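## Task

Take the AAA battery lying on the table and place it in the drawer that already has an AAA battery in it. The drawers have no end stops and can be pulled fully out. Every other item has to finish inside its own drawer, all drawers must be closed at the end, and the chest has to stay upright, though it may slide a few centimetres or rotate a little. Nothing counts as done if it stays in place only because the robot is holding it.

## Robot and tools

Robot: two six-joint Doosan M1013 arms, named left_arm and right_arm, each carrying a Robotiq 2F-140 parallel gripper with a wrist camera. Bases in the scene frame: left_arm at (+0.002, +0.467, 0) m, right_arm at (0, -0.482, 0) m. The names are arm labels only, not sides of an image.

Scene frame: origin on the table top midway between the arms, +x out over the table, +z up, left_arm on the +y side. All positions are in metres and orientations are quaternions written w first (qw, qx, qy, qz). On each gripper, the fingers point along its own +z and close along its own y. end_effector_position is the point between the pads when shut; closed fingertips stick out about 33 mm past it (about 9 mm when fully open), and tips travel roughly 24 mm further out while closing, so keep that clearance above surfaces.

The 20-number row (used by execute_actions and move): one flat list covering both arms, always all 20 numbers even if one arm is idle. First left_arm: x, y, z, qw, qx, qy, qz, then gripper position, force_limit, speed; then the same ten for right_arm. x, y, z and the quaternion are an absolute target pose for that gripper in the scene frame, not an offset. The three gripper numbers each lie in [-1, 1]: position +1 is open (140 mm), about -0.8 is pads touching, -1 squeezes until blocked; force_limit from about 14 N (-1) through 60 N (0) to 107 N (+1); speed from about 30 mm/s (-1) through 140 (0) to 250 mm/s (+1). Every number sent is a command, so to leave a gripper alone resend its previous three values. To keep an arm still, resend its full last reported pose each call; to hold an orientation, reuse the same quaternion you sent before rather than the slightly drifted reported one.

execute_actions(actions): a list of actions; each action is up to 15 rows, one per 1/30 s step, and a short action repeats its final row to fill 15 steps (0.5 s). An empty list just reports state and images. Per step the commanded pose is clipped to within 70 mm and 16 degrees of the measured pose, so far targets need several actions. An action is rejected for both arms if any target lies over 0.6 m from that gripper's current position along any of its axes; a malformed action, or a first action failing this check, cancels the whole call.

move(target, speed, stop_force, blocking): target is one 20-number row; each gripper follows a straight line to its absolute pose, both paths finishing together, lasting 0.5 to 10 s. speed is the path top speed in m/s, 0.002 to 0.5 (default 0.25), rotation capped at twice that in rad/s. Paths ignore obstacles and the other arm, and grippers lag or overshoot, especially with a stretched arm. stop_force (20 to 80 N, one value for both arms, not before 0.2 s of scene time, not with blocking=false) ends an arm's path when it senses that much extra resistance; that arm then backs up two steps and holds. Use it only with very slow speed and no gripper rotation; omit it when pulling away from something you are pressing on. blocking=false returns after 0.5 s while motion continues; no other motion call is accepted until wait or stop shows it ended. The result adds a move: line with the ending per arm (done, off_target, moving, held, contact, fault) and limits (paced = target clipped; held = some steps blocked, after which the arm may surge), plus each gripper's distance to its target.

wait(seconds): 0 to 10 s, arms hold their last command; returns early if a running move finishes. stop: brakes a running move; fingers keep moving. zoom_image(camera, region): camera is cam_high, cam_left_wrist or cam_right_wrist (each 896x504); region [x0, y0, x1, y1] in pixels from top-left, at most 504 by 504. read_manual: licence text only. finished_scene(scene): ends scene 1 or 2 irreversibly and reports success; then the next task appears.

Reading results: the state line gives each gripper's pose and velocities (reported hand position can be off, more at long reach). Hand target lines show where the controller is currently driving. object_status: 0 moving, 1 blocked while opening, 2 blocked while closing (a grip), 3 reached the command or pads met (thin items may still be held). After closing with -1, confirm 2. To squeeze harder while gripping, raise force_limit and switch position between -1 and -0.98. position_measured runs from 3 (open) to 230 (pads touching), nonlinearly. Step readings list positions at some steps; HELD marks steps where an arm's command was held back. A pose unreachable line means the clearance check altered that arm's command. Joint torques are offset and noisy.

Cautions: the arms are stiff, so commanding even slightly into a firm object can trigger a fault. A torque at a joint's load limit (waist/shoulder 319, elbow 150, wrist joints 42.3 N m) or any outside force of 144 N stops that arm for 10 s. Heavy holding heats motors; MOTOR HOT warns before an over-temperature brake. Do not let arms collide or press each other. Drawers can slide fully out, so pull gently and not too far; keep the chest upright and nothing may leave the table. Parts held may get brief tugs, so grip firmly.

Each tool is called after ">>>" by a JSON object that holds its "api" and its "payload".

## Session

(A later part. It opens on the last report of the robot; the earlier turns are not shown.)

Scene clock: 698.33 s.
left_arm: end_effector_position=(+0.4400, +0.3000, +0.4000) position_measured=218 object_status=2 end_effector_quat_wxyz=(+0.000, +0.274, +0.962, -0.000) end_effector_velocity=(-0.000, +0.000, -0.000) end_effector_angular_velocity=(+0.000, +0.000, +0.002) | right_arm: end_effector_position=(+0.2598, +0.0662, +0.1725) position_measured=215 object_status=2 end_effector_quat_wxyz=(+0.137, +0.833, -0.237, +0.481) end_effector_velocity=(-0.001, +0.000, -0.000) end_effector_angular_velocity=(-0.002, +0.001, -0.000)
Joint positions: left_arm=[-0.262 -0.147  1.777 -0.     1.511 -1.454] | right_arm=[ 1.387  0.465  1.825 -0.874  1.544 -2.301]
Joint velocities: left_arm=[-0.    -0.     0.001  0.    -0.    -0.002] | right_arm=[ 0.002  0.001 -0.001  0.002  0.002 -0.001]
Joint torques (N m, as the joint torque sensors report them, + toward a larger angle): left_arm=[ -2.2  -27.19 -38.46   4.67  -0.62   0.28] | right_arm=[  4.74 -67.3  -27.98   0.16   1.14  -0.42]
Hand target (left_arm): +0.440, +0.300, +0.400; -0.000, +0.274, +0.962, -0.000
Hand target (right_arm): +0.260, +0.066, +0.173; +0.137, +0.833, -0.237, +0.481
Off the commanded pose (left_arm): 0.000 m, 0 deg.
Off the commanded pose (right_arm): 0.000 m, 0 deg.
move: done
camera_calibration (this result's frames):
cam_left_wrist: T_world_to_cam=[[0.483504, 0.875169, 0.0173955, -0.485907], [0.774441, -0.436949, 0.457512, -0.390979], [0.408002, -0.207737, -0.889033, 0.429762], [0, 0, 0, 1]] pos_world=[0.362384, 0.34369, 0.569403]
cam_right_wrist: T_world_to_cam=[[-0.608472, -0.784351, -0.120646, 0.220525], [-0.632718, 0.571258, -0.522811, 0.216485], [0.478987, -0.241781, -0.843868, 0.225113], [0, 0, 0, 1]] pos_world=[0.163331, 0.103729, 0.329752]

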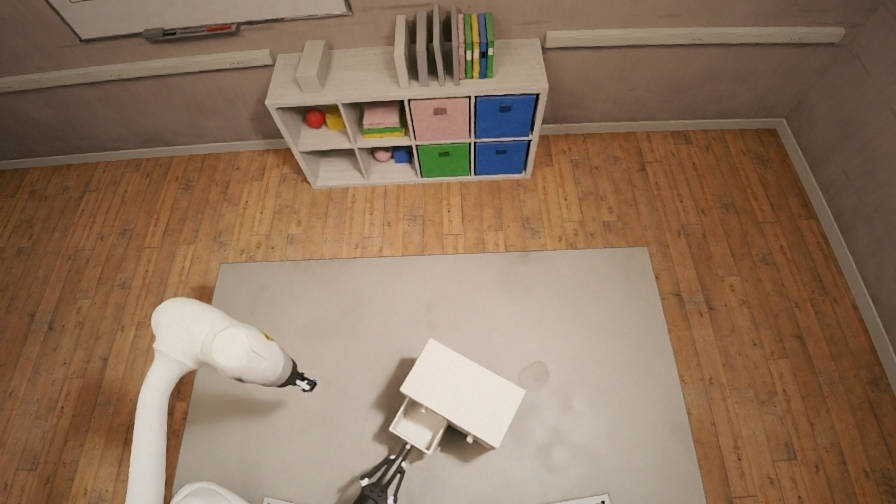

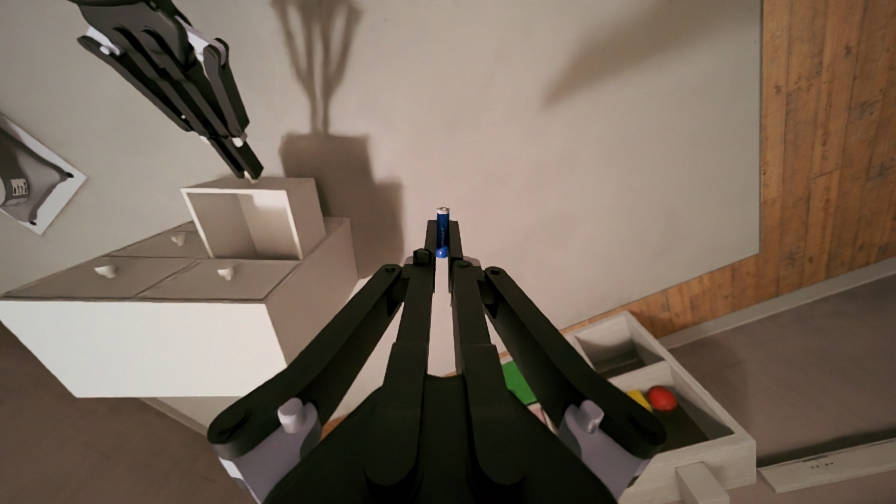

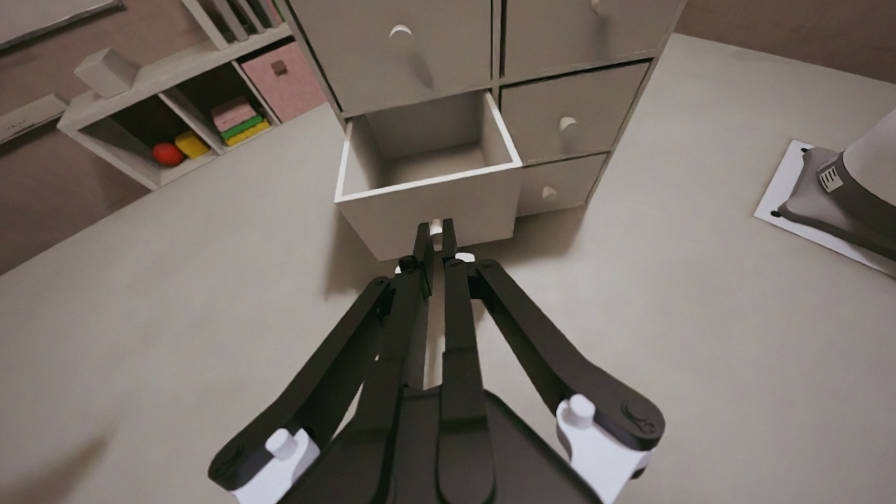

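>>> {"api": "move", "payload": {"target": [0.413,0.15,0.40,0,0.274,0.9617,0,-1,-0.5,-0.5, 0.3548,0.0093,0.1725,0.1366,0.8331,-0.2365,0.481,-1,0,-0.5], "speed": 0.14}}

>>> {"api": "execute_actions", "payload": {"actions": [[[0.413,0.15,0.40,0,0.274,0.9617,0,-1,-0.5,-0.5, 0.3548,0.0093,0.1725,0.1366,0.8331,-0.2365,0.481,-0.3,0,0],[0.413,0.15,0.40,0,0.274,0.9617,0,-1,-0.5,-0.5, 0.3548,0.0093,0.1725,0.1366,0.8331,-0.2365,0.481,-0.3,0,0],[0.413,0.15,0.40,0,0.274,0.9617,0,-1,-0.5,-0.5, 0.3548,0.0093,0.1725,0.1366,0.8331,-0.2365,0.481,-0.3,0,0],[0.413,0.15,0.40,0,0.274,0.9617,0,-1,-0.5,-0.5, 0.3548,0.0093,0.1725,0.1366,0.8331,-0.2365,0.481,-0.3,0,0],[0.413,0.15,0.40,0,0.274,0.9617,0,-1,-0.5,-0.5, 0.3548,0.0093,0.1725,0.1366,0.8331,-0.2365,0.481,-0.3,0,0],[0.413,0.15,0.40,0,0.274,0.9617,0,-1,-0.5,-0.5, 0.3548,0.0093,0.1725,0.1366,0.8331,-0.2365,0.481,-0.3,0,0],[0.413,0.15,0.40,0,0.274,0.9617,0,-1,-0.5,-0.5, 0.3542,0.0097,0.1725,0.1366,0.8331,-0.2365,0.481,-0.3,0,0],[0.413,0.15,0.40,0,0.274,0.9617,0,-1,-0.5,-0.5, 0.3535,0.0101,0.1725,0.1366,0.8331,-0.2365,0.481,-0.3,0,0],[0.413,0.15,0.40,0,0.274,0.9617,0,-1,-0.5,-0.5, 0.3528,0.0105,0.1725,0.1366,0.8331,-0.2365,0.481,-0.3,0,0],[0.413,0.15,0.40,0,0.274,0.9617,0,-1,-0.5,-0.5, 0.3522,0.0108,0.1725,0.1366,0.8331,-0.2365,0.481,-0.3,0,0],[0.413,0.15,0.40,0,0.274,0.9617,0,-1,-0.5,-0.5, 0.3519,0.011,0.1725,0.1366,0.8331,-0.2365,0.481,-0.3,0,0]]]}}

>>> {"api": "move", "payload": {"target": [0.413,0.15,0.40,0,0.274,0.9617,0,-1,-0.5,-0.5, 0.3519,0.011,0.2745,0.1366,0.8331,-0.2365,0.481,-0.3,0,0], "speed": 0.12}}

Scene clock: 750.53 s.
left_arm: end_effector_position=(+0.4130, +0.1502, +0.4000) position_measured=218 object_status=2 end_effector_quat_wxyz=(+0.000, +0.274, +0.962, -0.000) end_effector_velocity=(-0.000, -0.001, +0.000) end_effector_angular_velocity=(-0.000, -0.000, -0.000) | right_arm: end_effector_position=(+0.3548, +0.0095, +0.1725) position_measured=215 object_status=2 end_effector_quat_wxyz=(+0.137, +0.833, -0.236, +0.481) end_effector_velocity=(+0.001, -0.001, -0.000) end_effector_angular_velocity=(-0.001, -0.000, -0.001)
Joint positions: left_arm=[-0.548 -0.065  1.705  0.     1.501 -1.74 ] | right_arm=[ 1.236  0.405  1.922 -0.973  1.432 -2.338]
Joint velocities: left_arm=[-0.002  0.001 -0.002  0.     0.    -0.002] | right_arm=[-0.002 -0.     0.001 -0.001 -0.001 -0.   ]
Joint torques (N m, as the joint torque sensors report them, + toward a larger angle): left_arm=[ -0.34 -35.77 -39.91   4.44  -0.38   0.06] | right_arm=[ -0.33 -52.38 -18.38   2.78   0.47  -0.49]
Hand target (left_arm): +0.413, +0.150, +0.400; +0.000, +0.274, +0.962, -0.000
Hand target (right_arm): +0.355, +0.009, +0.172; +0.137, +0.833, -0.236, +0.481
Off the commanded pose (left_arm): 0.000 m, 0 deg.
Off the commanded pose (right_arm): 0.000 m, 0 deg.
move: done
camera_calibration (this result's frames):
cam_left_wrist: T_world_to_cam=[[0.483504, 0.875169, 0.0173904, -0.34171], [0.774257, -0.436852, 0.457915, -0.43564], [0.40835, -0.207939, -0.888826, 0.409499], [0, 0, 0, 1]] pos_world=[0.335297, 0.193894, 0.569402]
cam_right_wrist: T_world_to_cam=[[-0.608381, -0.784448, -0.120472, 0.233727], [-0.632815, 0.571083, -0.522886, 0.30904], [0.478976, -0.241878, -0.843847, 0.165922], [0, 0, 0, 1]] pos_world=[0.258288, 0.0469917, 0.329763]

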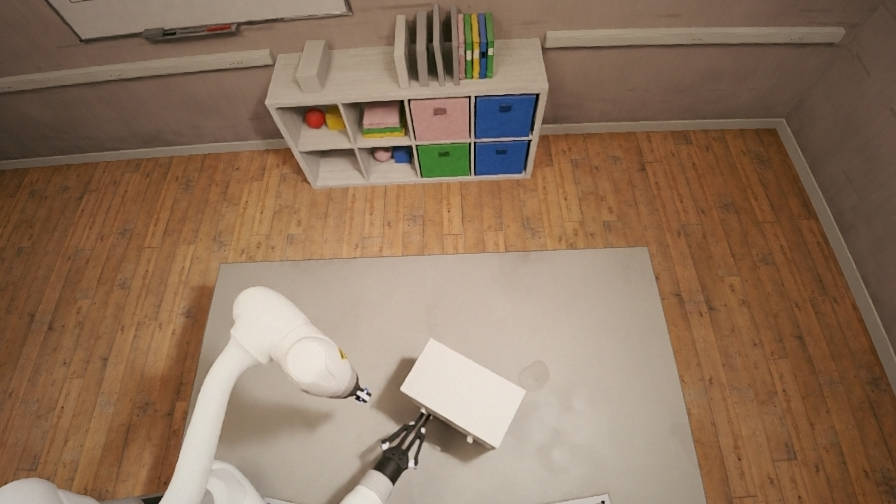

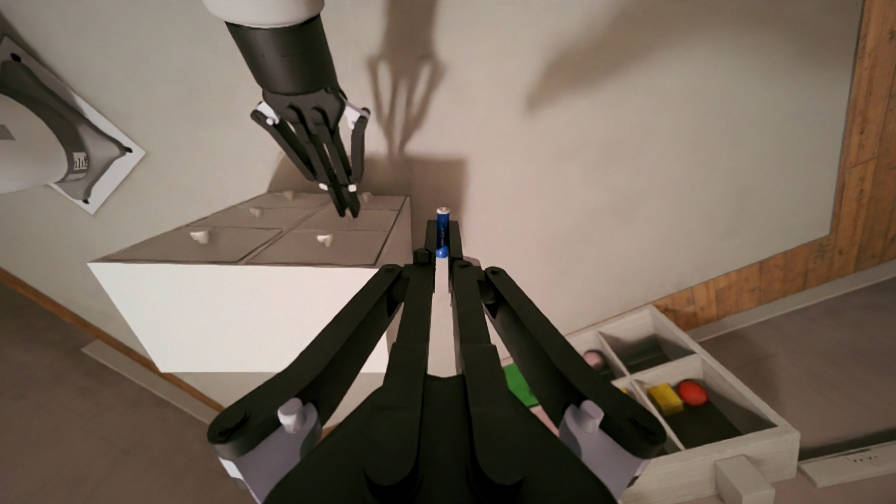

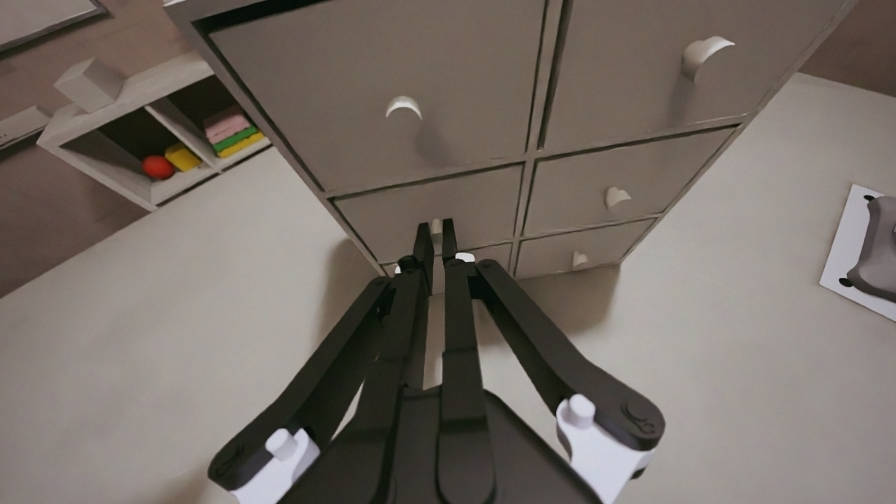

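Scene clock: 751.03 s.
left_arm: end_effector_position=(+0.4130, +0.1500, +0.4000) position_measured=218 object_status=2 end_effector_quat_wxyz=(+0.000, +0.274, +0.962, +0.000) end_effector_velocity=(+0.000, +0.000, -0.000) end_effector_angular_velocity=(+0.000, -0.001, +0.001) | right_arm: end_effector_position=(+0.3521, +0.0108, +0.1725) position_measured=167 object_status=3 end_effector_quat_wxyz=(+0.137, +0.833, -0.236, +0.481) end_effector_velocity=(-0.002, +0.001, +0.000) end_effector_angular_velocity=(-0.000, -0.001, -0.002)
Joint positions: left_arm=[-0.548 -0.064  1.704  0.     1.502 -1.74 ] | right_arm=[ 1.24   0.406  1.921 -0.97   1.435 -2.337]
Joint velocities: left_arm=[ 0.    -0.     0.     0.001 -0.    -0.   ] | right_arm=[ 0.004  0.002 -0.003  0.003  0.005  0.002]
Joint torques (N m, as the joint torque sensors report them, + toward a larger angle): left_arm=[ -2.03 -36.57 -38.9    4.36  -0.56   0.33] | right_arm=[  4.31 -60.42 -25.96  -0.28   1.25  -0.56]
Hand target (left_arm): +0.413, +0.150, +0.400; +0.000, +0.274, +0.962, +0.000
Hand target (right_arm): +0.352, +0.011, +0.172; +0.137, +0.833, -0.236, +0.481
Off the commanded pose (left_arm): 0.000 m, 0 deg.
Off the commanded pose (right_arm): 0.000 m, 0 deg.
Step readings (end_effector_position):
0: left_arm (+0.4130, +0.1502, +0.4000) | right_arm (+0.3548, +0.0095, +0.1725)
1: left_arm (+0.4130, +0.1501, +0.4000) | right_arm (+0.3548, +0.0095, +0.1725)
2: left_arm (+0.4130, +0.1501, +0.4000) | right_arm (+0.3548, +0.0094, +0.1724)
4: left_arm (+0.4131, +0.1500, +0.4000) | right_arm (+0.3548, +0.0092, +0.1724)
8: left_arm (+0.4131, +0.1500, +0.4000) | right_arm (+0.3547, +0.0093, +0.1724)
15: end_effector_position above
camera_calibration (this result's frames):
cam_left_wrist: T_world_to_cam=[[0.483508, 0.875165, 0.0174875, -0.341646], [0.774406, -0.436984, 0.457538, -0.435609], [0.408063, -0.207681, -0.889018, 0.409576], [0, 0, 0, 1]] pos_world=[0.335394, 0.193703, 0.569403]
cam_right_wrist: T_world_to_cam=[[-0.608424, -0.784408, -0.120513, 0.233172], [-0.632768, 0.571138, -0.522883, 0.306563], [0.478983, -0.241878, -0.843843, 0.167512], [0, 0, 0, 1]] pos_world=[0.255615, 0.04833, 0.329751]

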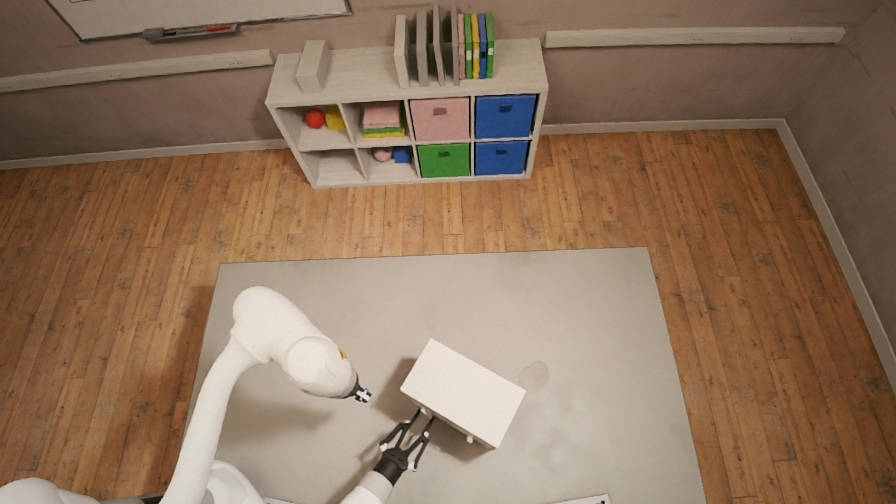

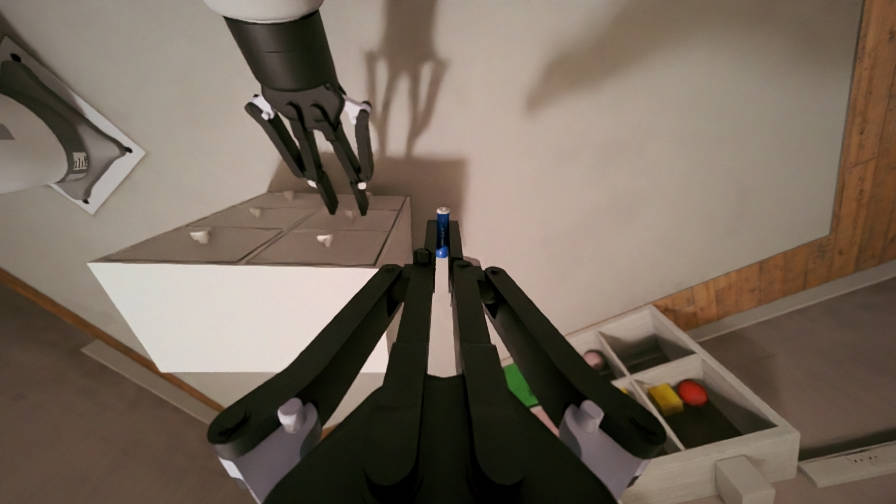

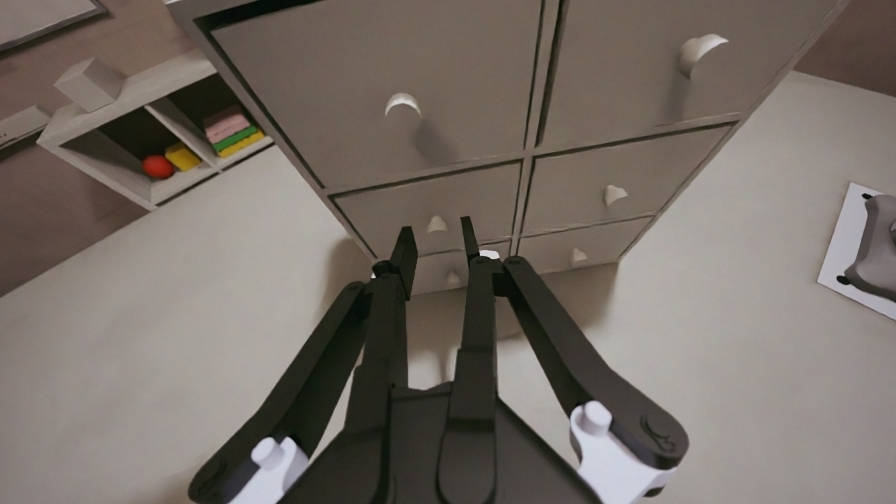

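Scene clock: 752.27 s.
left_arm: end_effector_position=(+0.4130, +0.1500, +0.4000) position_measured=218 object_status=2 end_effector_quat_wxyz=(-0.000, +0.274, +0.962, +0.000) end_effector_velocity=(-0.000, -0.000, +0.000) end_effector_angular_velocity=(-0.000, -0.001, +0.001) | right_arm: end_effector_position=(+0.3519, +0.0109, +0.2744) position_measured=167 object_status=3 end_effector_quat_wxyz=(+0.137, +0.833, -0.237, +0.481) end_effector_velocity=(+0.001, +0.000, +0.001) end_effector_angular_velocity=(-0.001, +0.000, +0.000)
Joint positions: left_arm=[-0.548 -0.064  1.704  0.     1.502 -1.74 ] | right_arm=[ 1.241  0.299  1.847 -0.958  1.539 -2.485]
Joint velocities: left_arm=[-0.    -0.001  0.     0.    -0.001 -0.002] | right_arm=[-0.001 -0.001 -0.001 -0.     0.001 -0.003]
Joint torques (N m, as the joint torque sensors report them, + toward a larger angle): left_arm=[ -0.74 -37.49 -38.43   4.36  -0.63   0.26] | right_arm=[  3.28 -52.41 -30.22   0.5    1.    -0.65]
Hand target (left_arm): +0.413, +0.150, +0.400; -0.000, +0.274, +0.962, +0.000
Hand target (right_arm): +0.352, +0.011, +0.275; +0.137, +0.833, -0.237, +0.481
Off the commanded pose (left_arm): 0.000 m, 0 deg.
Off the commanded pose (right_arm): 0.000 m, 0 deg.
move: done
camera_calibration (this result's frames):
cam_left_wrist: T_world_to_cam=[[0.483504, 0.875169, 0.017396, -0.341577], [0.774441, -0.436949, 0.457512, -0.435611], [0.408002, -0.207737, -0.889033, 0.409618], [0, 0, 0, 1]] pos_world=[0.335384, 0.19369, 0.569403]
cam_right_wrist: T_world_to_cam=[[-0.608561, -0.784296, -0.120555, 0.245457], [-0.632595, 0.571239, -0.522981, 0.359616], [0.479037, -0.242003, -0.843776, 0.253596], [0, 0, 0, 1]] pos_world=[0.255385, 0.0484545, 0.431641]

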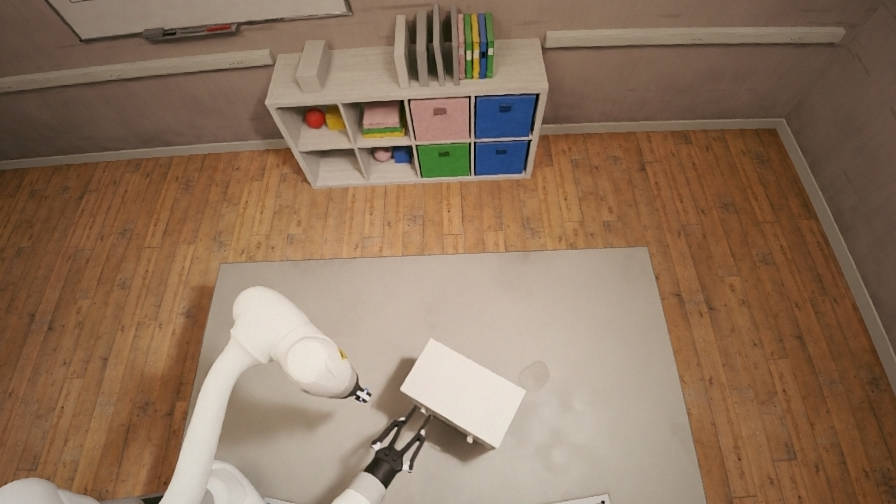

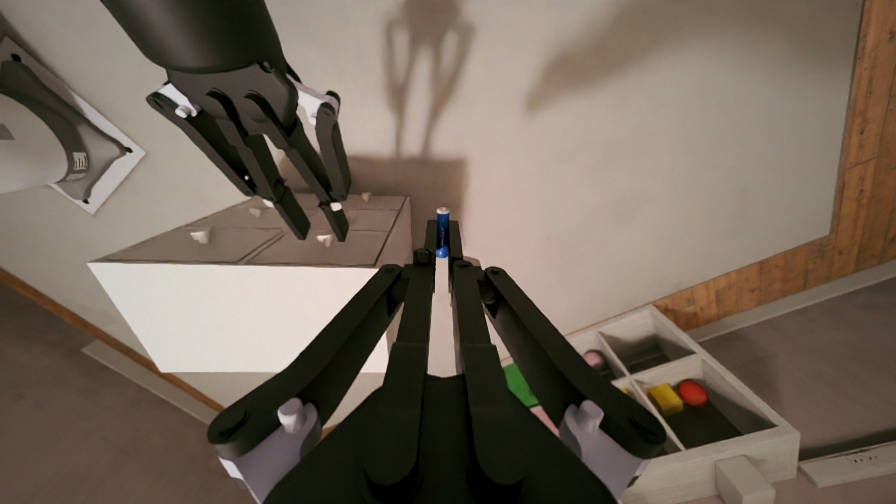

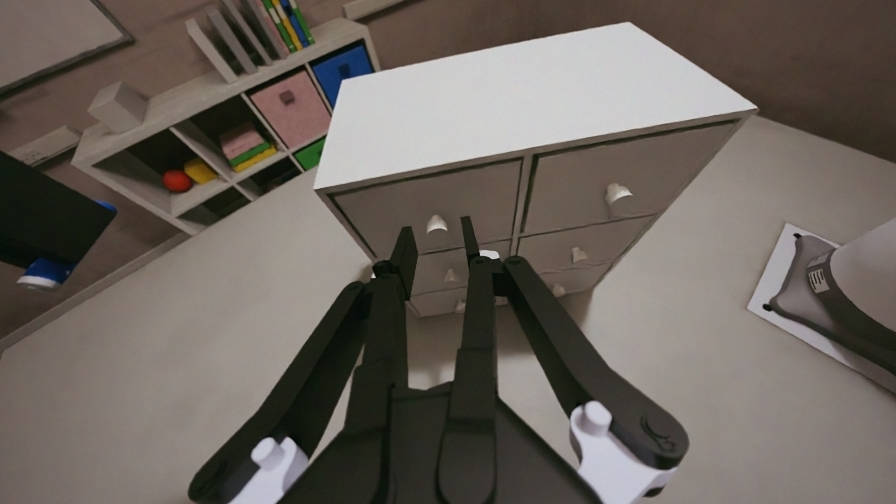

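>>> {"api": "zoom_image", "payload": {"camera": "cam_right_wrist", "region": [380, 180, 500, 300]}}

Region (380, 180, 500, 300) of cam_right_wrist's 896x504 image, scaled by 4.200, with more detail than that image has.

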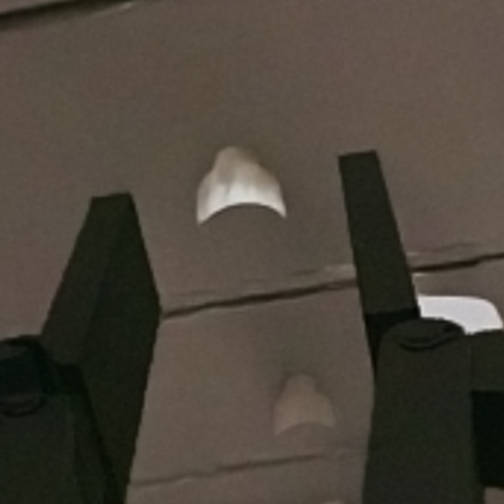

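>>> {"api": "execute_actions", "payload": {"actions": [[[0.413,0.15,0.40,0,0.274,0.9617,0,-1,-0.5,-0.5, 0.3528,0.0105,0.2745,0.1366,0.8331,-0.2365,0.481,-0.3,0,0],[0.413,0.15,0.40,0,0.274,0.9617,0,-1,-0.5,-0.5, 0.3538,0.0099,0.2745,0.1366,0.8331,-0.2365,0.481,-0.3,0,0],[0.413,0.15,0.40,0,0.274,0.9617,0,-1,-0.5,-0.5, 0.3548,0.0093,0.2745,0.1366,0.8331,-0.2365,0.481,-0.3,0,0],[0.413,0.15,0.40,0,0.274,0.9617,0,-1,-0.5,-0.5, 0.3558,0.0087,0.2745,0.1366,0.8331,-0.2365,0.481,-0.3,0,0],[0.413,0.15,0.40,0,0.274,0.9617,0,-1,-0.5,-0.5, 0.3566,0.0082,0.2745,0.1366,0.8331,-0.2365,0.481,-0.3,0,0],[0.413,0.15,0.40,0,0.274,0.9617,0,-1,-0.5,-0.5, 0.357,0.0079,0.2745,0.1366,0.8331,-0.2365,0.481,-1,0,-0.5]],[[0.413,0.15,0.40,0,0.274,0.9617,0,-1,-0.5,-0.5, 0.357,0.0079,0.2745,0.1366,0.8331,-0.2365,0.481,-1,0,-0.5]]]}}

>>> {"api": "move", "payload": {"target": [0.413,0.15,0.40,0,0.274,0.9617,0,-1,-0.5,-0.5, 0.2627,0.0646,0.2745,0.1366,0.8331,-0.2365,0.481,-1,0,-0.5], "speed": 0.1}}

Scene clock: 779.63 s.
left_arm: end_effector_position=(+0.4130, +0.1500, +0.4000) position_measured=218 object_status=2 end_effector_quat_wxyz=(-0.000, +0.274, +0.962, -0.000) end_effector_velocity=(-0.000, +0.000, -0.001) end_effector_angular_velocity=(+0.001, +0.001, +0.000) | right_arm: end_effector_position=(+0.3570, +0.0079, +0.2745) position_measured=212 object_status=2 end_effector_quat_wxyz=(+0.137, +0.833, -0.236, +0.481) end_effector_velocity=(+0.000, -0.000, -0.000) end_effector_angular_velocity=(+0.000, +0.000, -0.000)
Joint positions: left_arm=[-0.548 -0.064  1.704 -0.     1.502 -1.74 ] | right_arm=[ 1.232  0.296  1.851 -0.962  1.532 -2.489]
Joint velocities: left_arm=[ 0.    -0.     0.001  0.     0.    -0.   ] | right_arm=[-0.001  0.     0.     0.    -0.001 -0.   ]
Joint torques (N m, as the joint torque sensors report them, + toward a larger angle): left_arm=[ -1.65 -37.63 -39.13   4.59  -0.64   0.17] | right_arm=[ -3.48 -51.55 -27.11   1.39   0.23  -0.14]
Hand target (left_arm): +0.413, +0.150, +0.400; -0.000, +0.274, +0.962, +0.000
Hand target (right_arm): +0.357, +0.008, +0.274; +0.137, +0.833, -0.236, +0.481
Off the commanded pose (left_arm): 0.000 m, 0 deg.
Off the commanded pose (right_arm): 0.000 m, 0 deg.
Step readings (end_effector_position; steps 1 to 15: 1st action; 16 to 30: 2nd action):
0: left_arm (+0.4130, +0.1500, +0.4000) | right_arm (+0.3519, +0.0109, +0.2745)
1: left_arm (+0.4130, +0.1500, +0.4000) | right_arm (+0.3519, +0.0109, +0.2745)
2: left_arm (+0.4130, +0.1500, +0.4000) | right_arm (+0.3521, +0.0108, +0.2746)
4: left_arm (+0.4130, +0.1500, +0.4000) | right_arm (+0.3534, +0.0101, +0.2746)
8: left_arm (+0.4130, +0.1500, +0.4000) | right_arm (+0.3562, +0.0084, +0.2745)
15: left_arm (+0.4130, +0.1500, +0.4000) | right_arm (+0.3570, +0.0079, +0.2745)
16: left_arm (+0.4130, +0.1500, +0.4000) | right_arm (+0.3570, +0.0079, +0.2746)
17: left_arm (+0.4130, +0.1500, +0.4000) | right_arm (+0.3570, +0.0079, +0.2746)
19: left_arm (+0.4130, +0.1500, +0.4000) | right_arm (+0.3570, +0.0079, +0.2745)
23: left_arm (+0.4130, +0.1500, +0.4000) | right_arm (+0.3570, +0.0079, +0.2745)
30: end_effector_position above
camera_calibration (this result's frames):
cam_left_wrist: T_world_to_cam=[[0.483504, 0.875169, 0.0173956, -0.341576], [0.774441, -0.436949, 0.457512, -0.435611], [0.408001, -0.207737, -0.889033, 0.409618], [0, 0, 0, 1]] pos_world=[0.335384, 0.19369, 0.569403]
cam_right_wrist: T_world_to_cam=[[-0.608426, -0.7844, -0.120562, 0.246169], [-0.632753, 0.571166, -0.52287, 0.364662], [0.479, -0.241841, -0.843843, 0.250539], [0, 0, 0, 1]] pos_world=[0.260508, 0.0454031, 0.431765]

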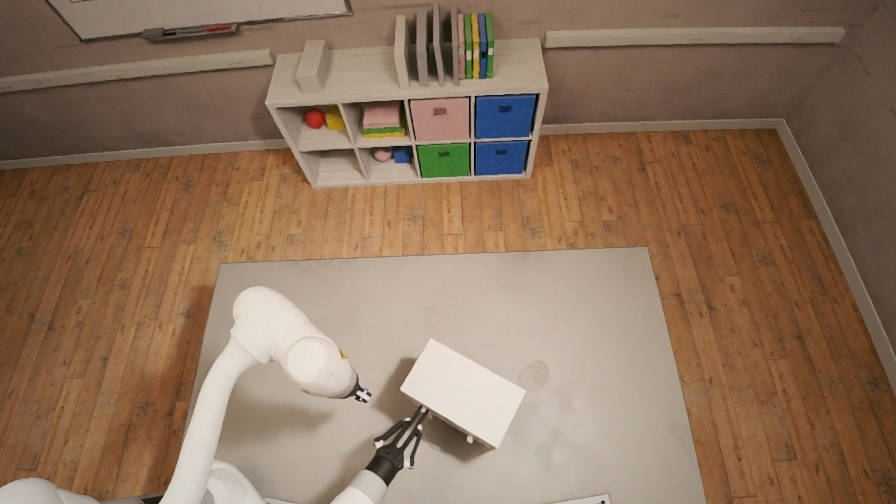

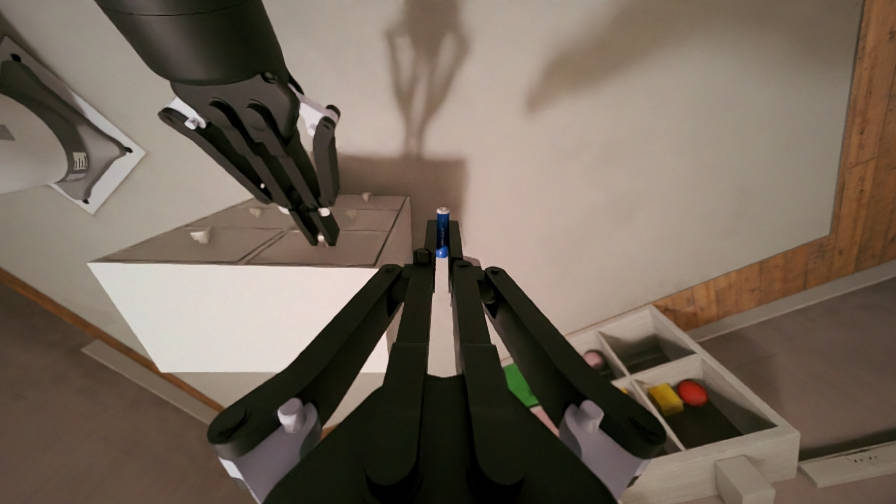

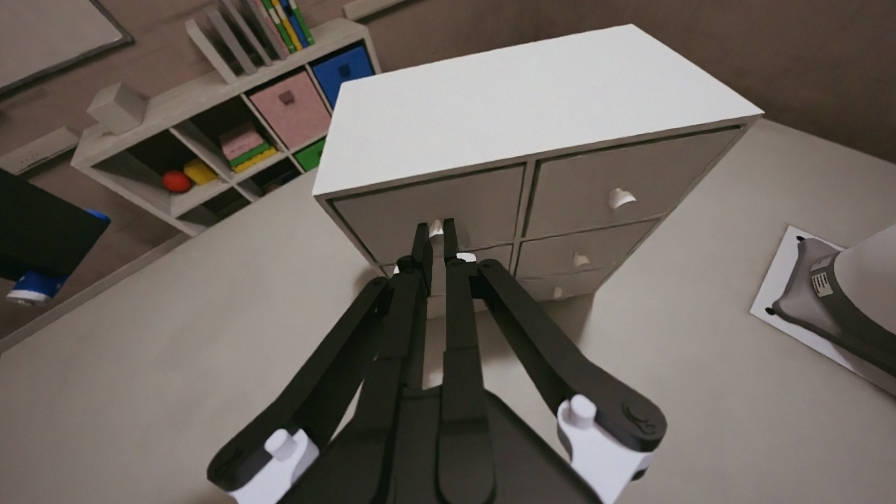

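Scene clock: 781.13 s.
left_arm: end_effector_position=(+0.4130, +0.1500, +0.4000) position_measured=218 object_status=2 end_effector_quat_wxyz=(-0.000, +0.274, +0.962, +0.000) end_effector_velocity=(-0.000, +0.000, +0.000) end_effector_angular_velocity=(+0.000, +0.000, -0.002) | right_arm: end_effector_position=(+0.2627, +0.0644, +0.2745) position_measured=212 object_status=2 end_effector_quat_wxyz=(+0.137, +0.833, -0.237, +0.481) end_effector_velocity=(-0.002, +0.001, +0.000) end_effector_angular_velocity=(-0.001, -0.001, +0.002)
Joint positions: left_arm=[-0.548 -0.064  1.704 -0.     1.502 -1.74 ] | right_arm=[ 1.383  0.362  1.757 -0.88   1.651 -2.434]
Joint velocities: left_arm=[ 0.    -0.001  0.    -0.     0.001  0.002] | right_arm=[ 0.003  0.001 -0.001 -0.     0.002 -0.   ]
Joint torques (N m, as the joint torque sensors report them, + toward a larger angle): left_arm=[ -0.45 -38.18 -39.34   4.59  -0.52   0.02] | right_arm=[  3.14 -58.93 -32.74   0.63   1.64  -0.4 ]
Hand target (left_arm): +0.413, +0.150, +0.400; -0.000, +0.274, +0.962, +0.000
Hand target (right_arm): +0.263, +0.064, +0.274; +0.137, +0.833, -0.237, +0.481
Off the commanded pose (left_arm): 0.000 m, 0 deg.
Off the commanded pose (right_arm): 0.000 m, 0 deg.
move: done
camera_calibration (this result's frames):
cam_left_wrist: T_world_to_cam=[[0.483504, 0.875169, 0.0173956, -0.341576], [0.774441, -0.436948, 0.457512, -0.435611], [0.408001, -0.207737, -0.889033, 0.409618], [0, 0, 0, 1]] pos_world=[0.335384, 0.19369, 0.569403]
cam_right_wrist: T_world_to_cam=[[-0.60847, -0.78435, -0.120659, 0.233191], [-0.632725, 0.571267, -0.522793, 0.272667], [0.478982, -0.24176, -0.843877, 0.309364], [0, 0, 0, 1]] pos_world=[0.166234, 0.101929, 0.43175]

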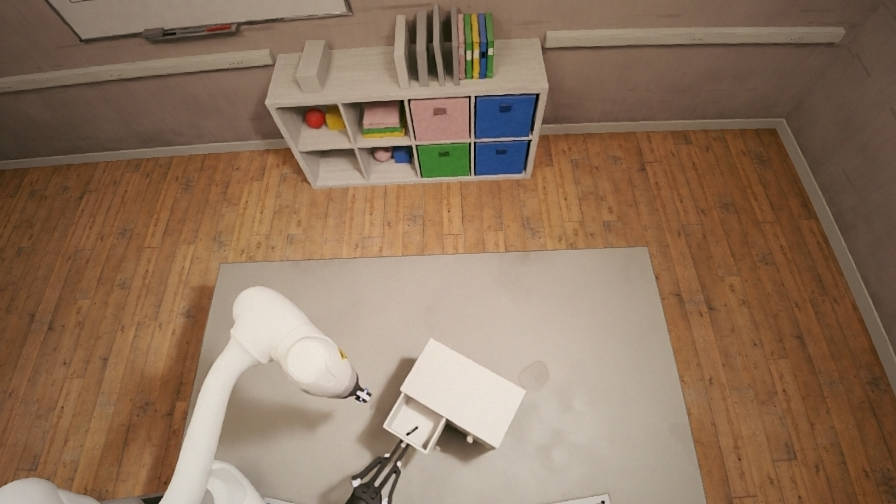

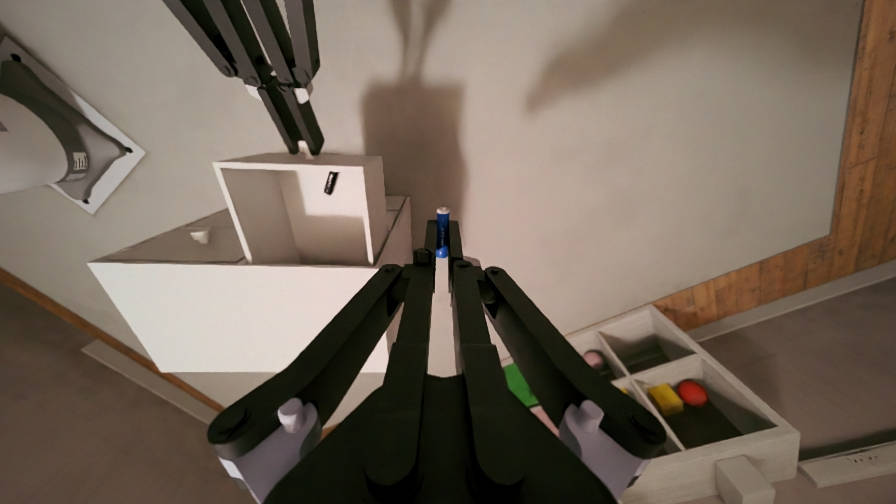

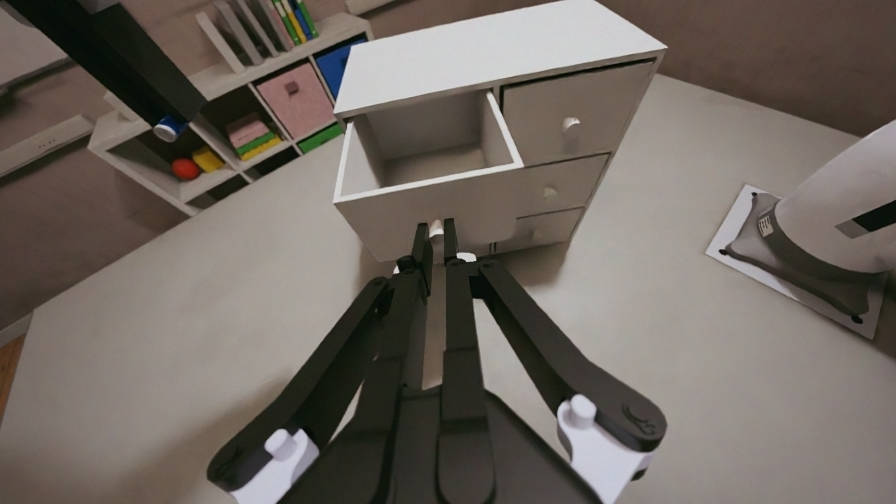

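>>> {"api": "execute_actions", "payload": {"actions": []}}

Scene clock: 799.10 s.
left_arm: end_effector_position=(+0.4130, +0.1500, +0.4000) position_measured=218 object_status=2 end_effector_quat_wxyz=(-0.000, +0.274, +0.962, -0.000) end_effector_velocity=(+0.000, +0.000, -0.000) end_effector_angular_velocity=(-0.000, -0.000, +0.000) | right_arm: end_effector_position=(+0.2627, +0.0645, +0.2745) position_measured=212 object_status=2 end_effector_quat_wxyz=(+0.137, +0.833, -0.237, +0.481) end_effector_velocity=(-0.000, +0.000, -0.000) end_effector_angular_velocity=(-0.000, +0.000, -0.000)
Joint positions: left_arm=[-0.548 -0.064  1.704 -0.     1.502 -1.74 ] | right_arm=[ 1.383  0.362  1.757 -0.88   1.651 -2.434]
Joint velocities: left_arm=[ 0.001 -0.     0.001 -0.    -0.001  0.   ] | right_arm=[ 0.  0. -0.  0.  0. -0.]
Joint torques (N m, as the joint torque sensors report them, + toward a larger angle): left_arm=[  1.79 -37.34 -38.99   4.44  -0.64   0.46] | right_arm=[  2.03 -63.92 -31.64   0.7    1.25   0.02]
Hand target (left_arm): +0.413, +0.150, +0.400; -0.000, +0.274, +0.962, +0.000
Hand target (right_arm): +0.263, +0.064, +0.274; +0.137, +0.833, -0.237, +0.481
Off the commanded pose (left_arm): 0.000 m, 0 deg.
Off the commanded pose (right_arm): 0.000 m, 0 deg.
camera_calibration (this result's frames):
cam_left_wrist: T_world_to_cam=[[0.483504, 0.875169, 0.0173955, -0.341576], [0.774441, -0.436948, 0.457512, -0.435611], [0.408001, -0.207737, -0.889033, 0.409618], [0, 0, 0, 1]] pos_world=[0.335384, 0.19369, 0.569403]
cam_right_wrist: T_world_to_cam=[[-0.608467, -0.784353, -0.120659, 0.233184], [-0.632729, 0.571266, -0.52279, 0.272592], [0.47898, -0.241755, -0.843879, 0.309411], [0, 0, 0, 1]] pos_world=[0.16616, 0.101978, 0.431749]

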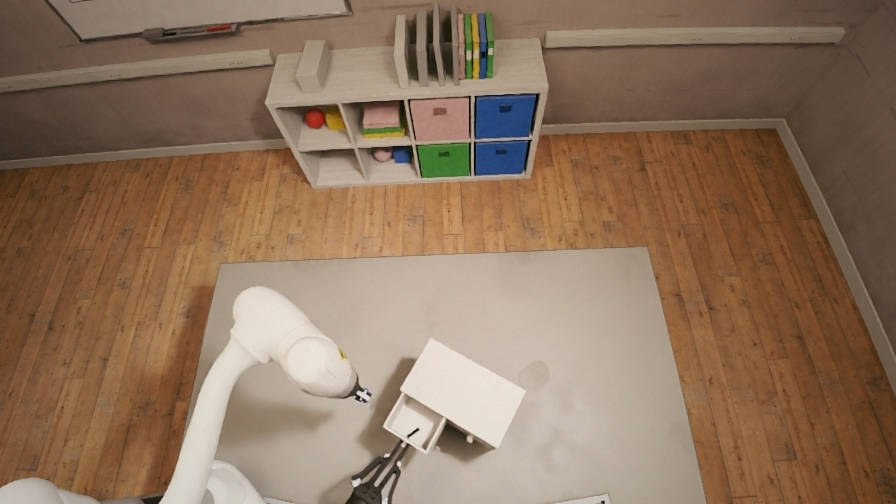

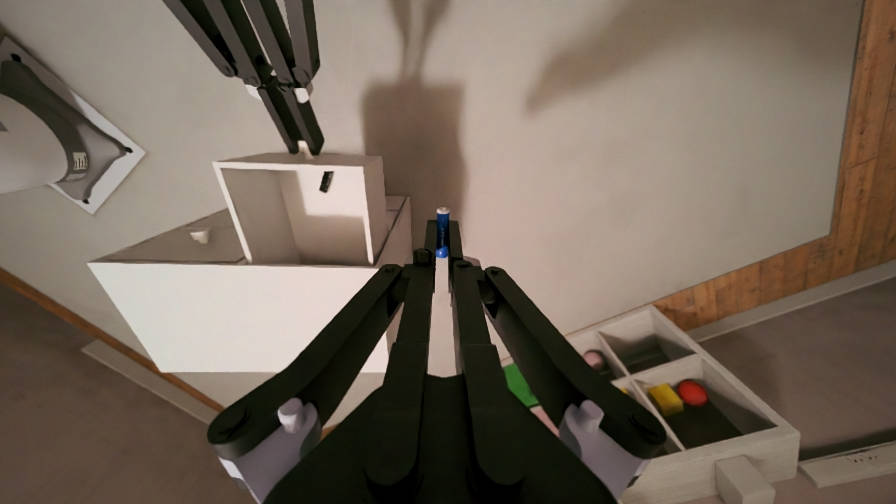

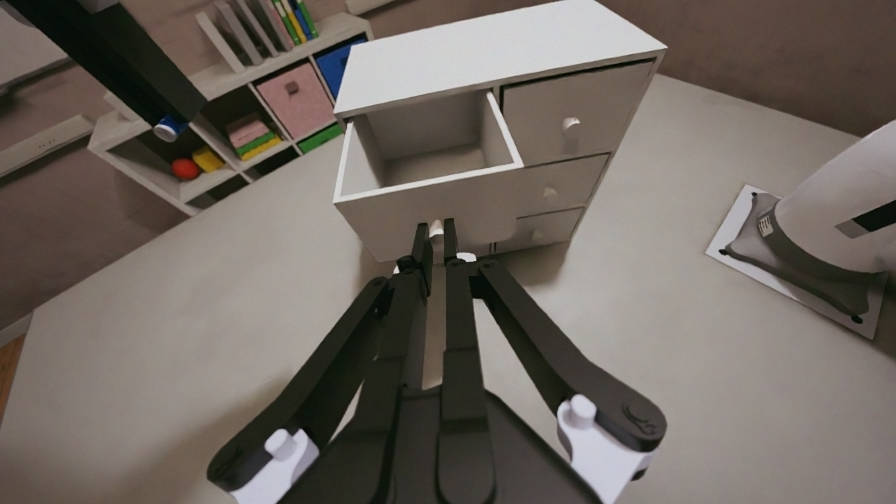

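>>> {"api": "zoom_image", "payload": {"camera": "cam_left_wrist", "region": [200, 120, 480, 290]}}

>>> {"api": "zoom_image", "payload": {"camera": "cam_high", "region": [350, 370, 480, 470]}}

Region (200, 120, 480, 290) of cam_left_wrist's 896x504 image, scaled by 1.800, with more detail than that image has; it fills the top 306 rows of this view, and the rest is white.

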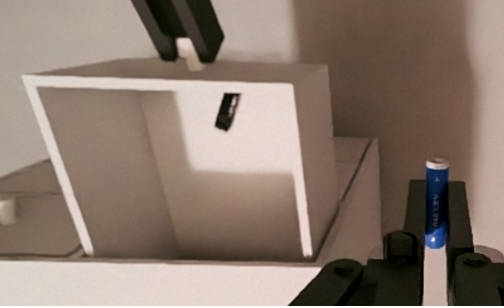

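Region (350, 370, 480, 470) of cam_high's 896x504 image, scaled by 3.877, with more detail than that image has; it fills the top 388 rows of this view, and the rest is white.

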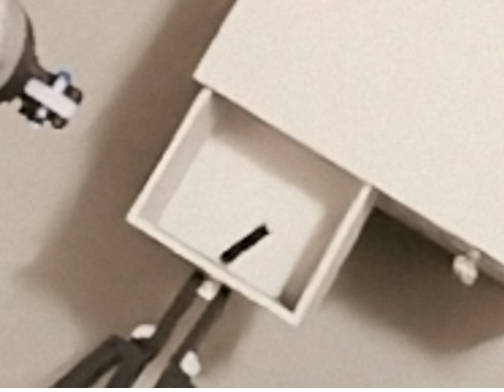

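>>> {"api": "move", "payload": {"target": [0.3649,0.0284,0.40,0,0.274,0.9617,0,-1,-0.5,-0.5,0.2627,0.0646,0.2745,0.1366,0.8331,-0.2365,0.481,-1,0,-0.5], "speed": 0.15}}

Scene clock: 876.20 s.
left_arm: end_effector_position=(+0.3649, +0.0285, +0.4000) position_measured=218 object_status=2 end_effector_quat_wxyz=(+0.000, +0.274, +0.962, -0.000) end_effector_velocity=(-0.001, -0.001, +0.001) end_effector_angular_velocity=(+0.000, +0.000, -0.001) | right_arm: end_effector_position=(+0.2627, +0.0646, +0.2745) position_measured=212 object_status=2 end_effector_quat_wxyz=(+0.137, +0.833, -0.236, +0.481) end_effector_velocity=(+0.000, -0.000, -0.000) end_effector_angular_velocity=(+0.001, -0.000, -0.002)
Joint positions: left_arm=[-0.764  0.017  1.625  0.     1.499 -1.956] | right_arm=[ 1.383  0.363  1.757 -0.88   1.651 -2.434]
Joint velocities: left_arm=[-0.002  0.    -0.002  0.     0.002 -0.002] | right_arm=[-0.001  0.    -0.     0.001 -0.     0.002]
Joint torques (N m, as the joint torque sensors report them, + toward a larger angle): left_arm=[ -1.48 -42.41 -38.54   4.77  -0.6    0.18] | right_arm=[  2.41 -61.9  -31.37   0.47   1.02  -0.11]
Hand target (left_arm): +0.365, +0.028, +0.400; +0.000, +0.274, +0.962, -0.000
Hand target (right_arm): +0.263, +0.065, +0.275; +0.137, +0.833, -0.236, +0.481
Off the commanded pose (left_arm): 0.000 m, 0 deg.
Off the commanded pose (right_arm): 0.000 m, 0 deg.
move: done
camera_calibration (this result's frames):
cam_left_wrist: T_world_to_cam=[[0.483493, 0.875178, 0.0172403, -0.211957], [0.774303, -0.436785, 0.457902, -0.45158], [0.408276, -0.208043, -0.888836, 0.403867], [0, 0, 0, 1]] pos_world=[0.28725, 0.0722787, 0.569405]
cam_right_wrist: T_world_to_cam=[[-0.608432, -0.784403, -0.120505, 0.233224], [-0.632793, 0.571155, -0.522834, 0.272566], [0.47894, -0.241855, -0.843874, 0.309442], [0, 0, 0, 1]] pos_world=[0.166174, 0.102105, 0.431742]

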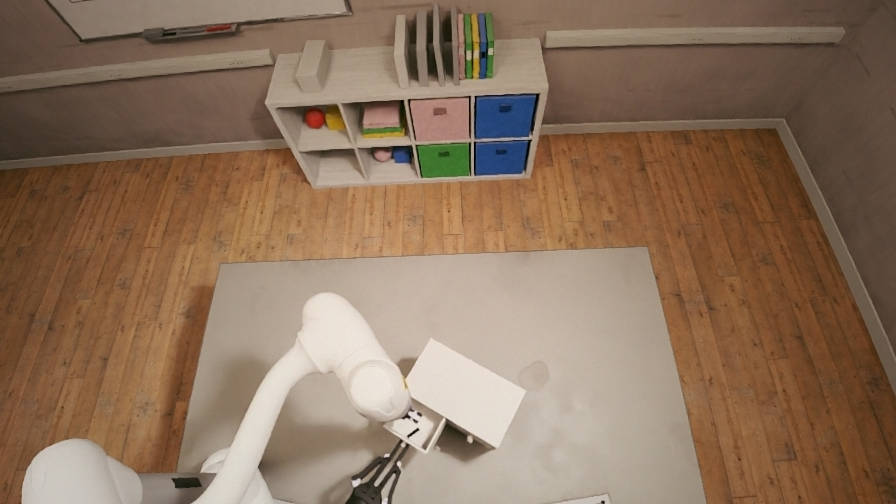

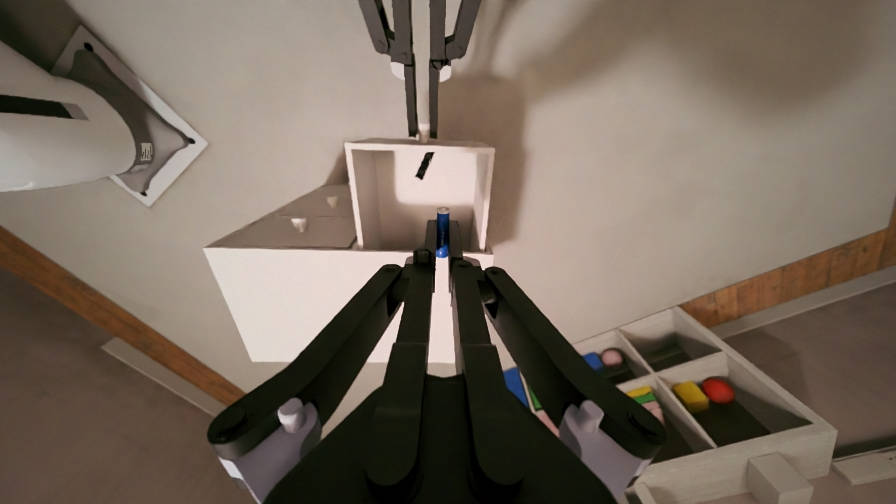

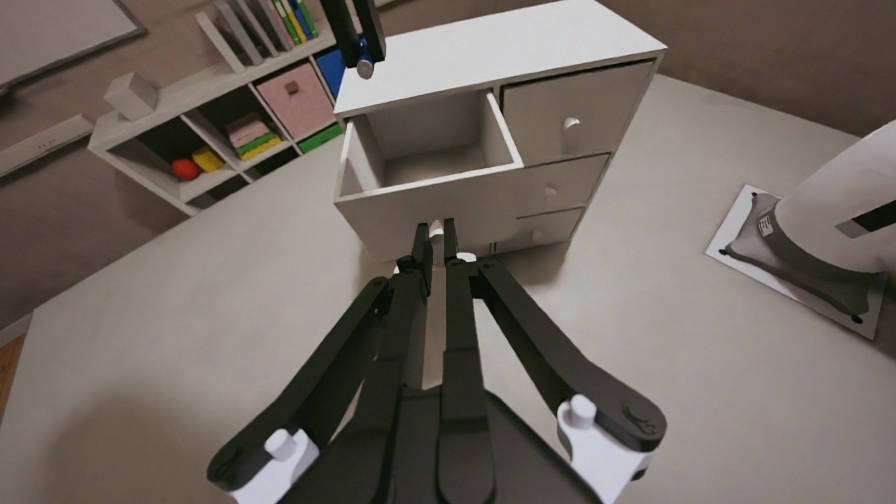

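>>> {"api": "zoom_image", "payload": {"camera": "cam_left_wrist", "region": [330, 120, 530, 280]}}

Region (330, 120, 530, 280) of cam_left_wrist's 896x504 image, scaled by 2.520, with more detail than that image has; it fills the top 403 rows of this view, and the rest is white.

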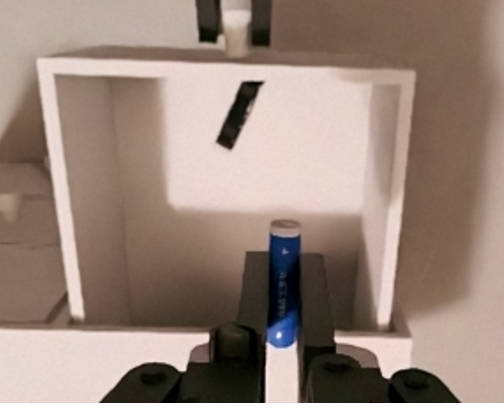

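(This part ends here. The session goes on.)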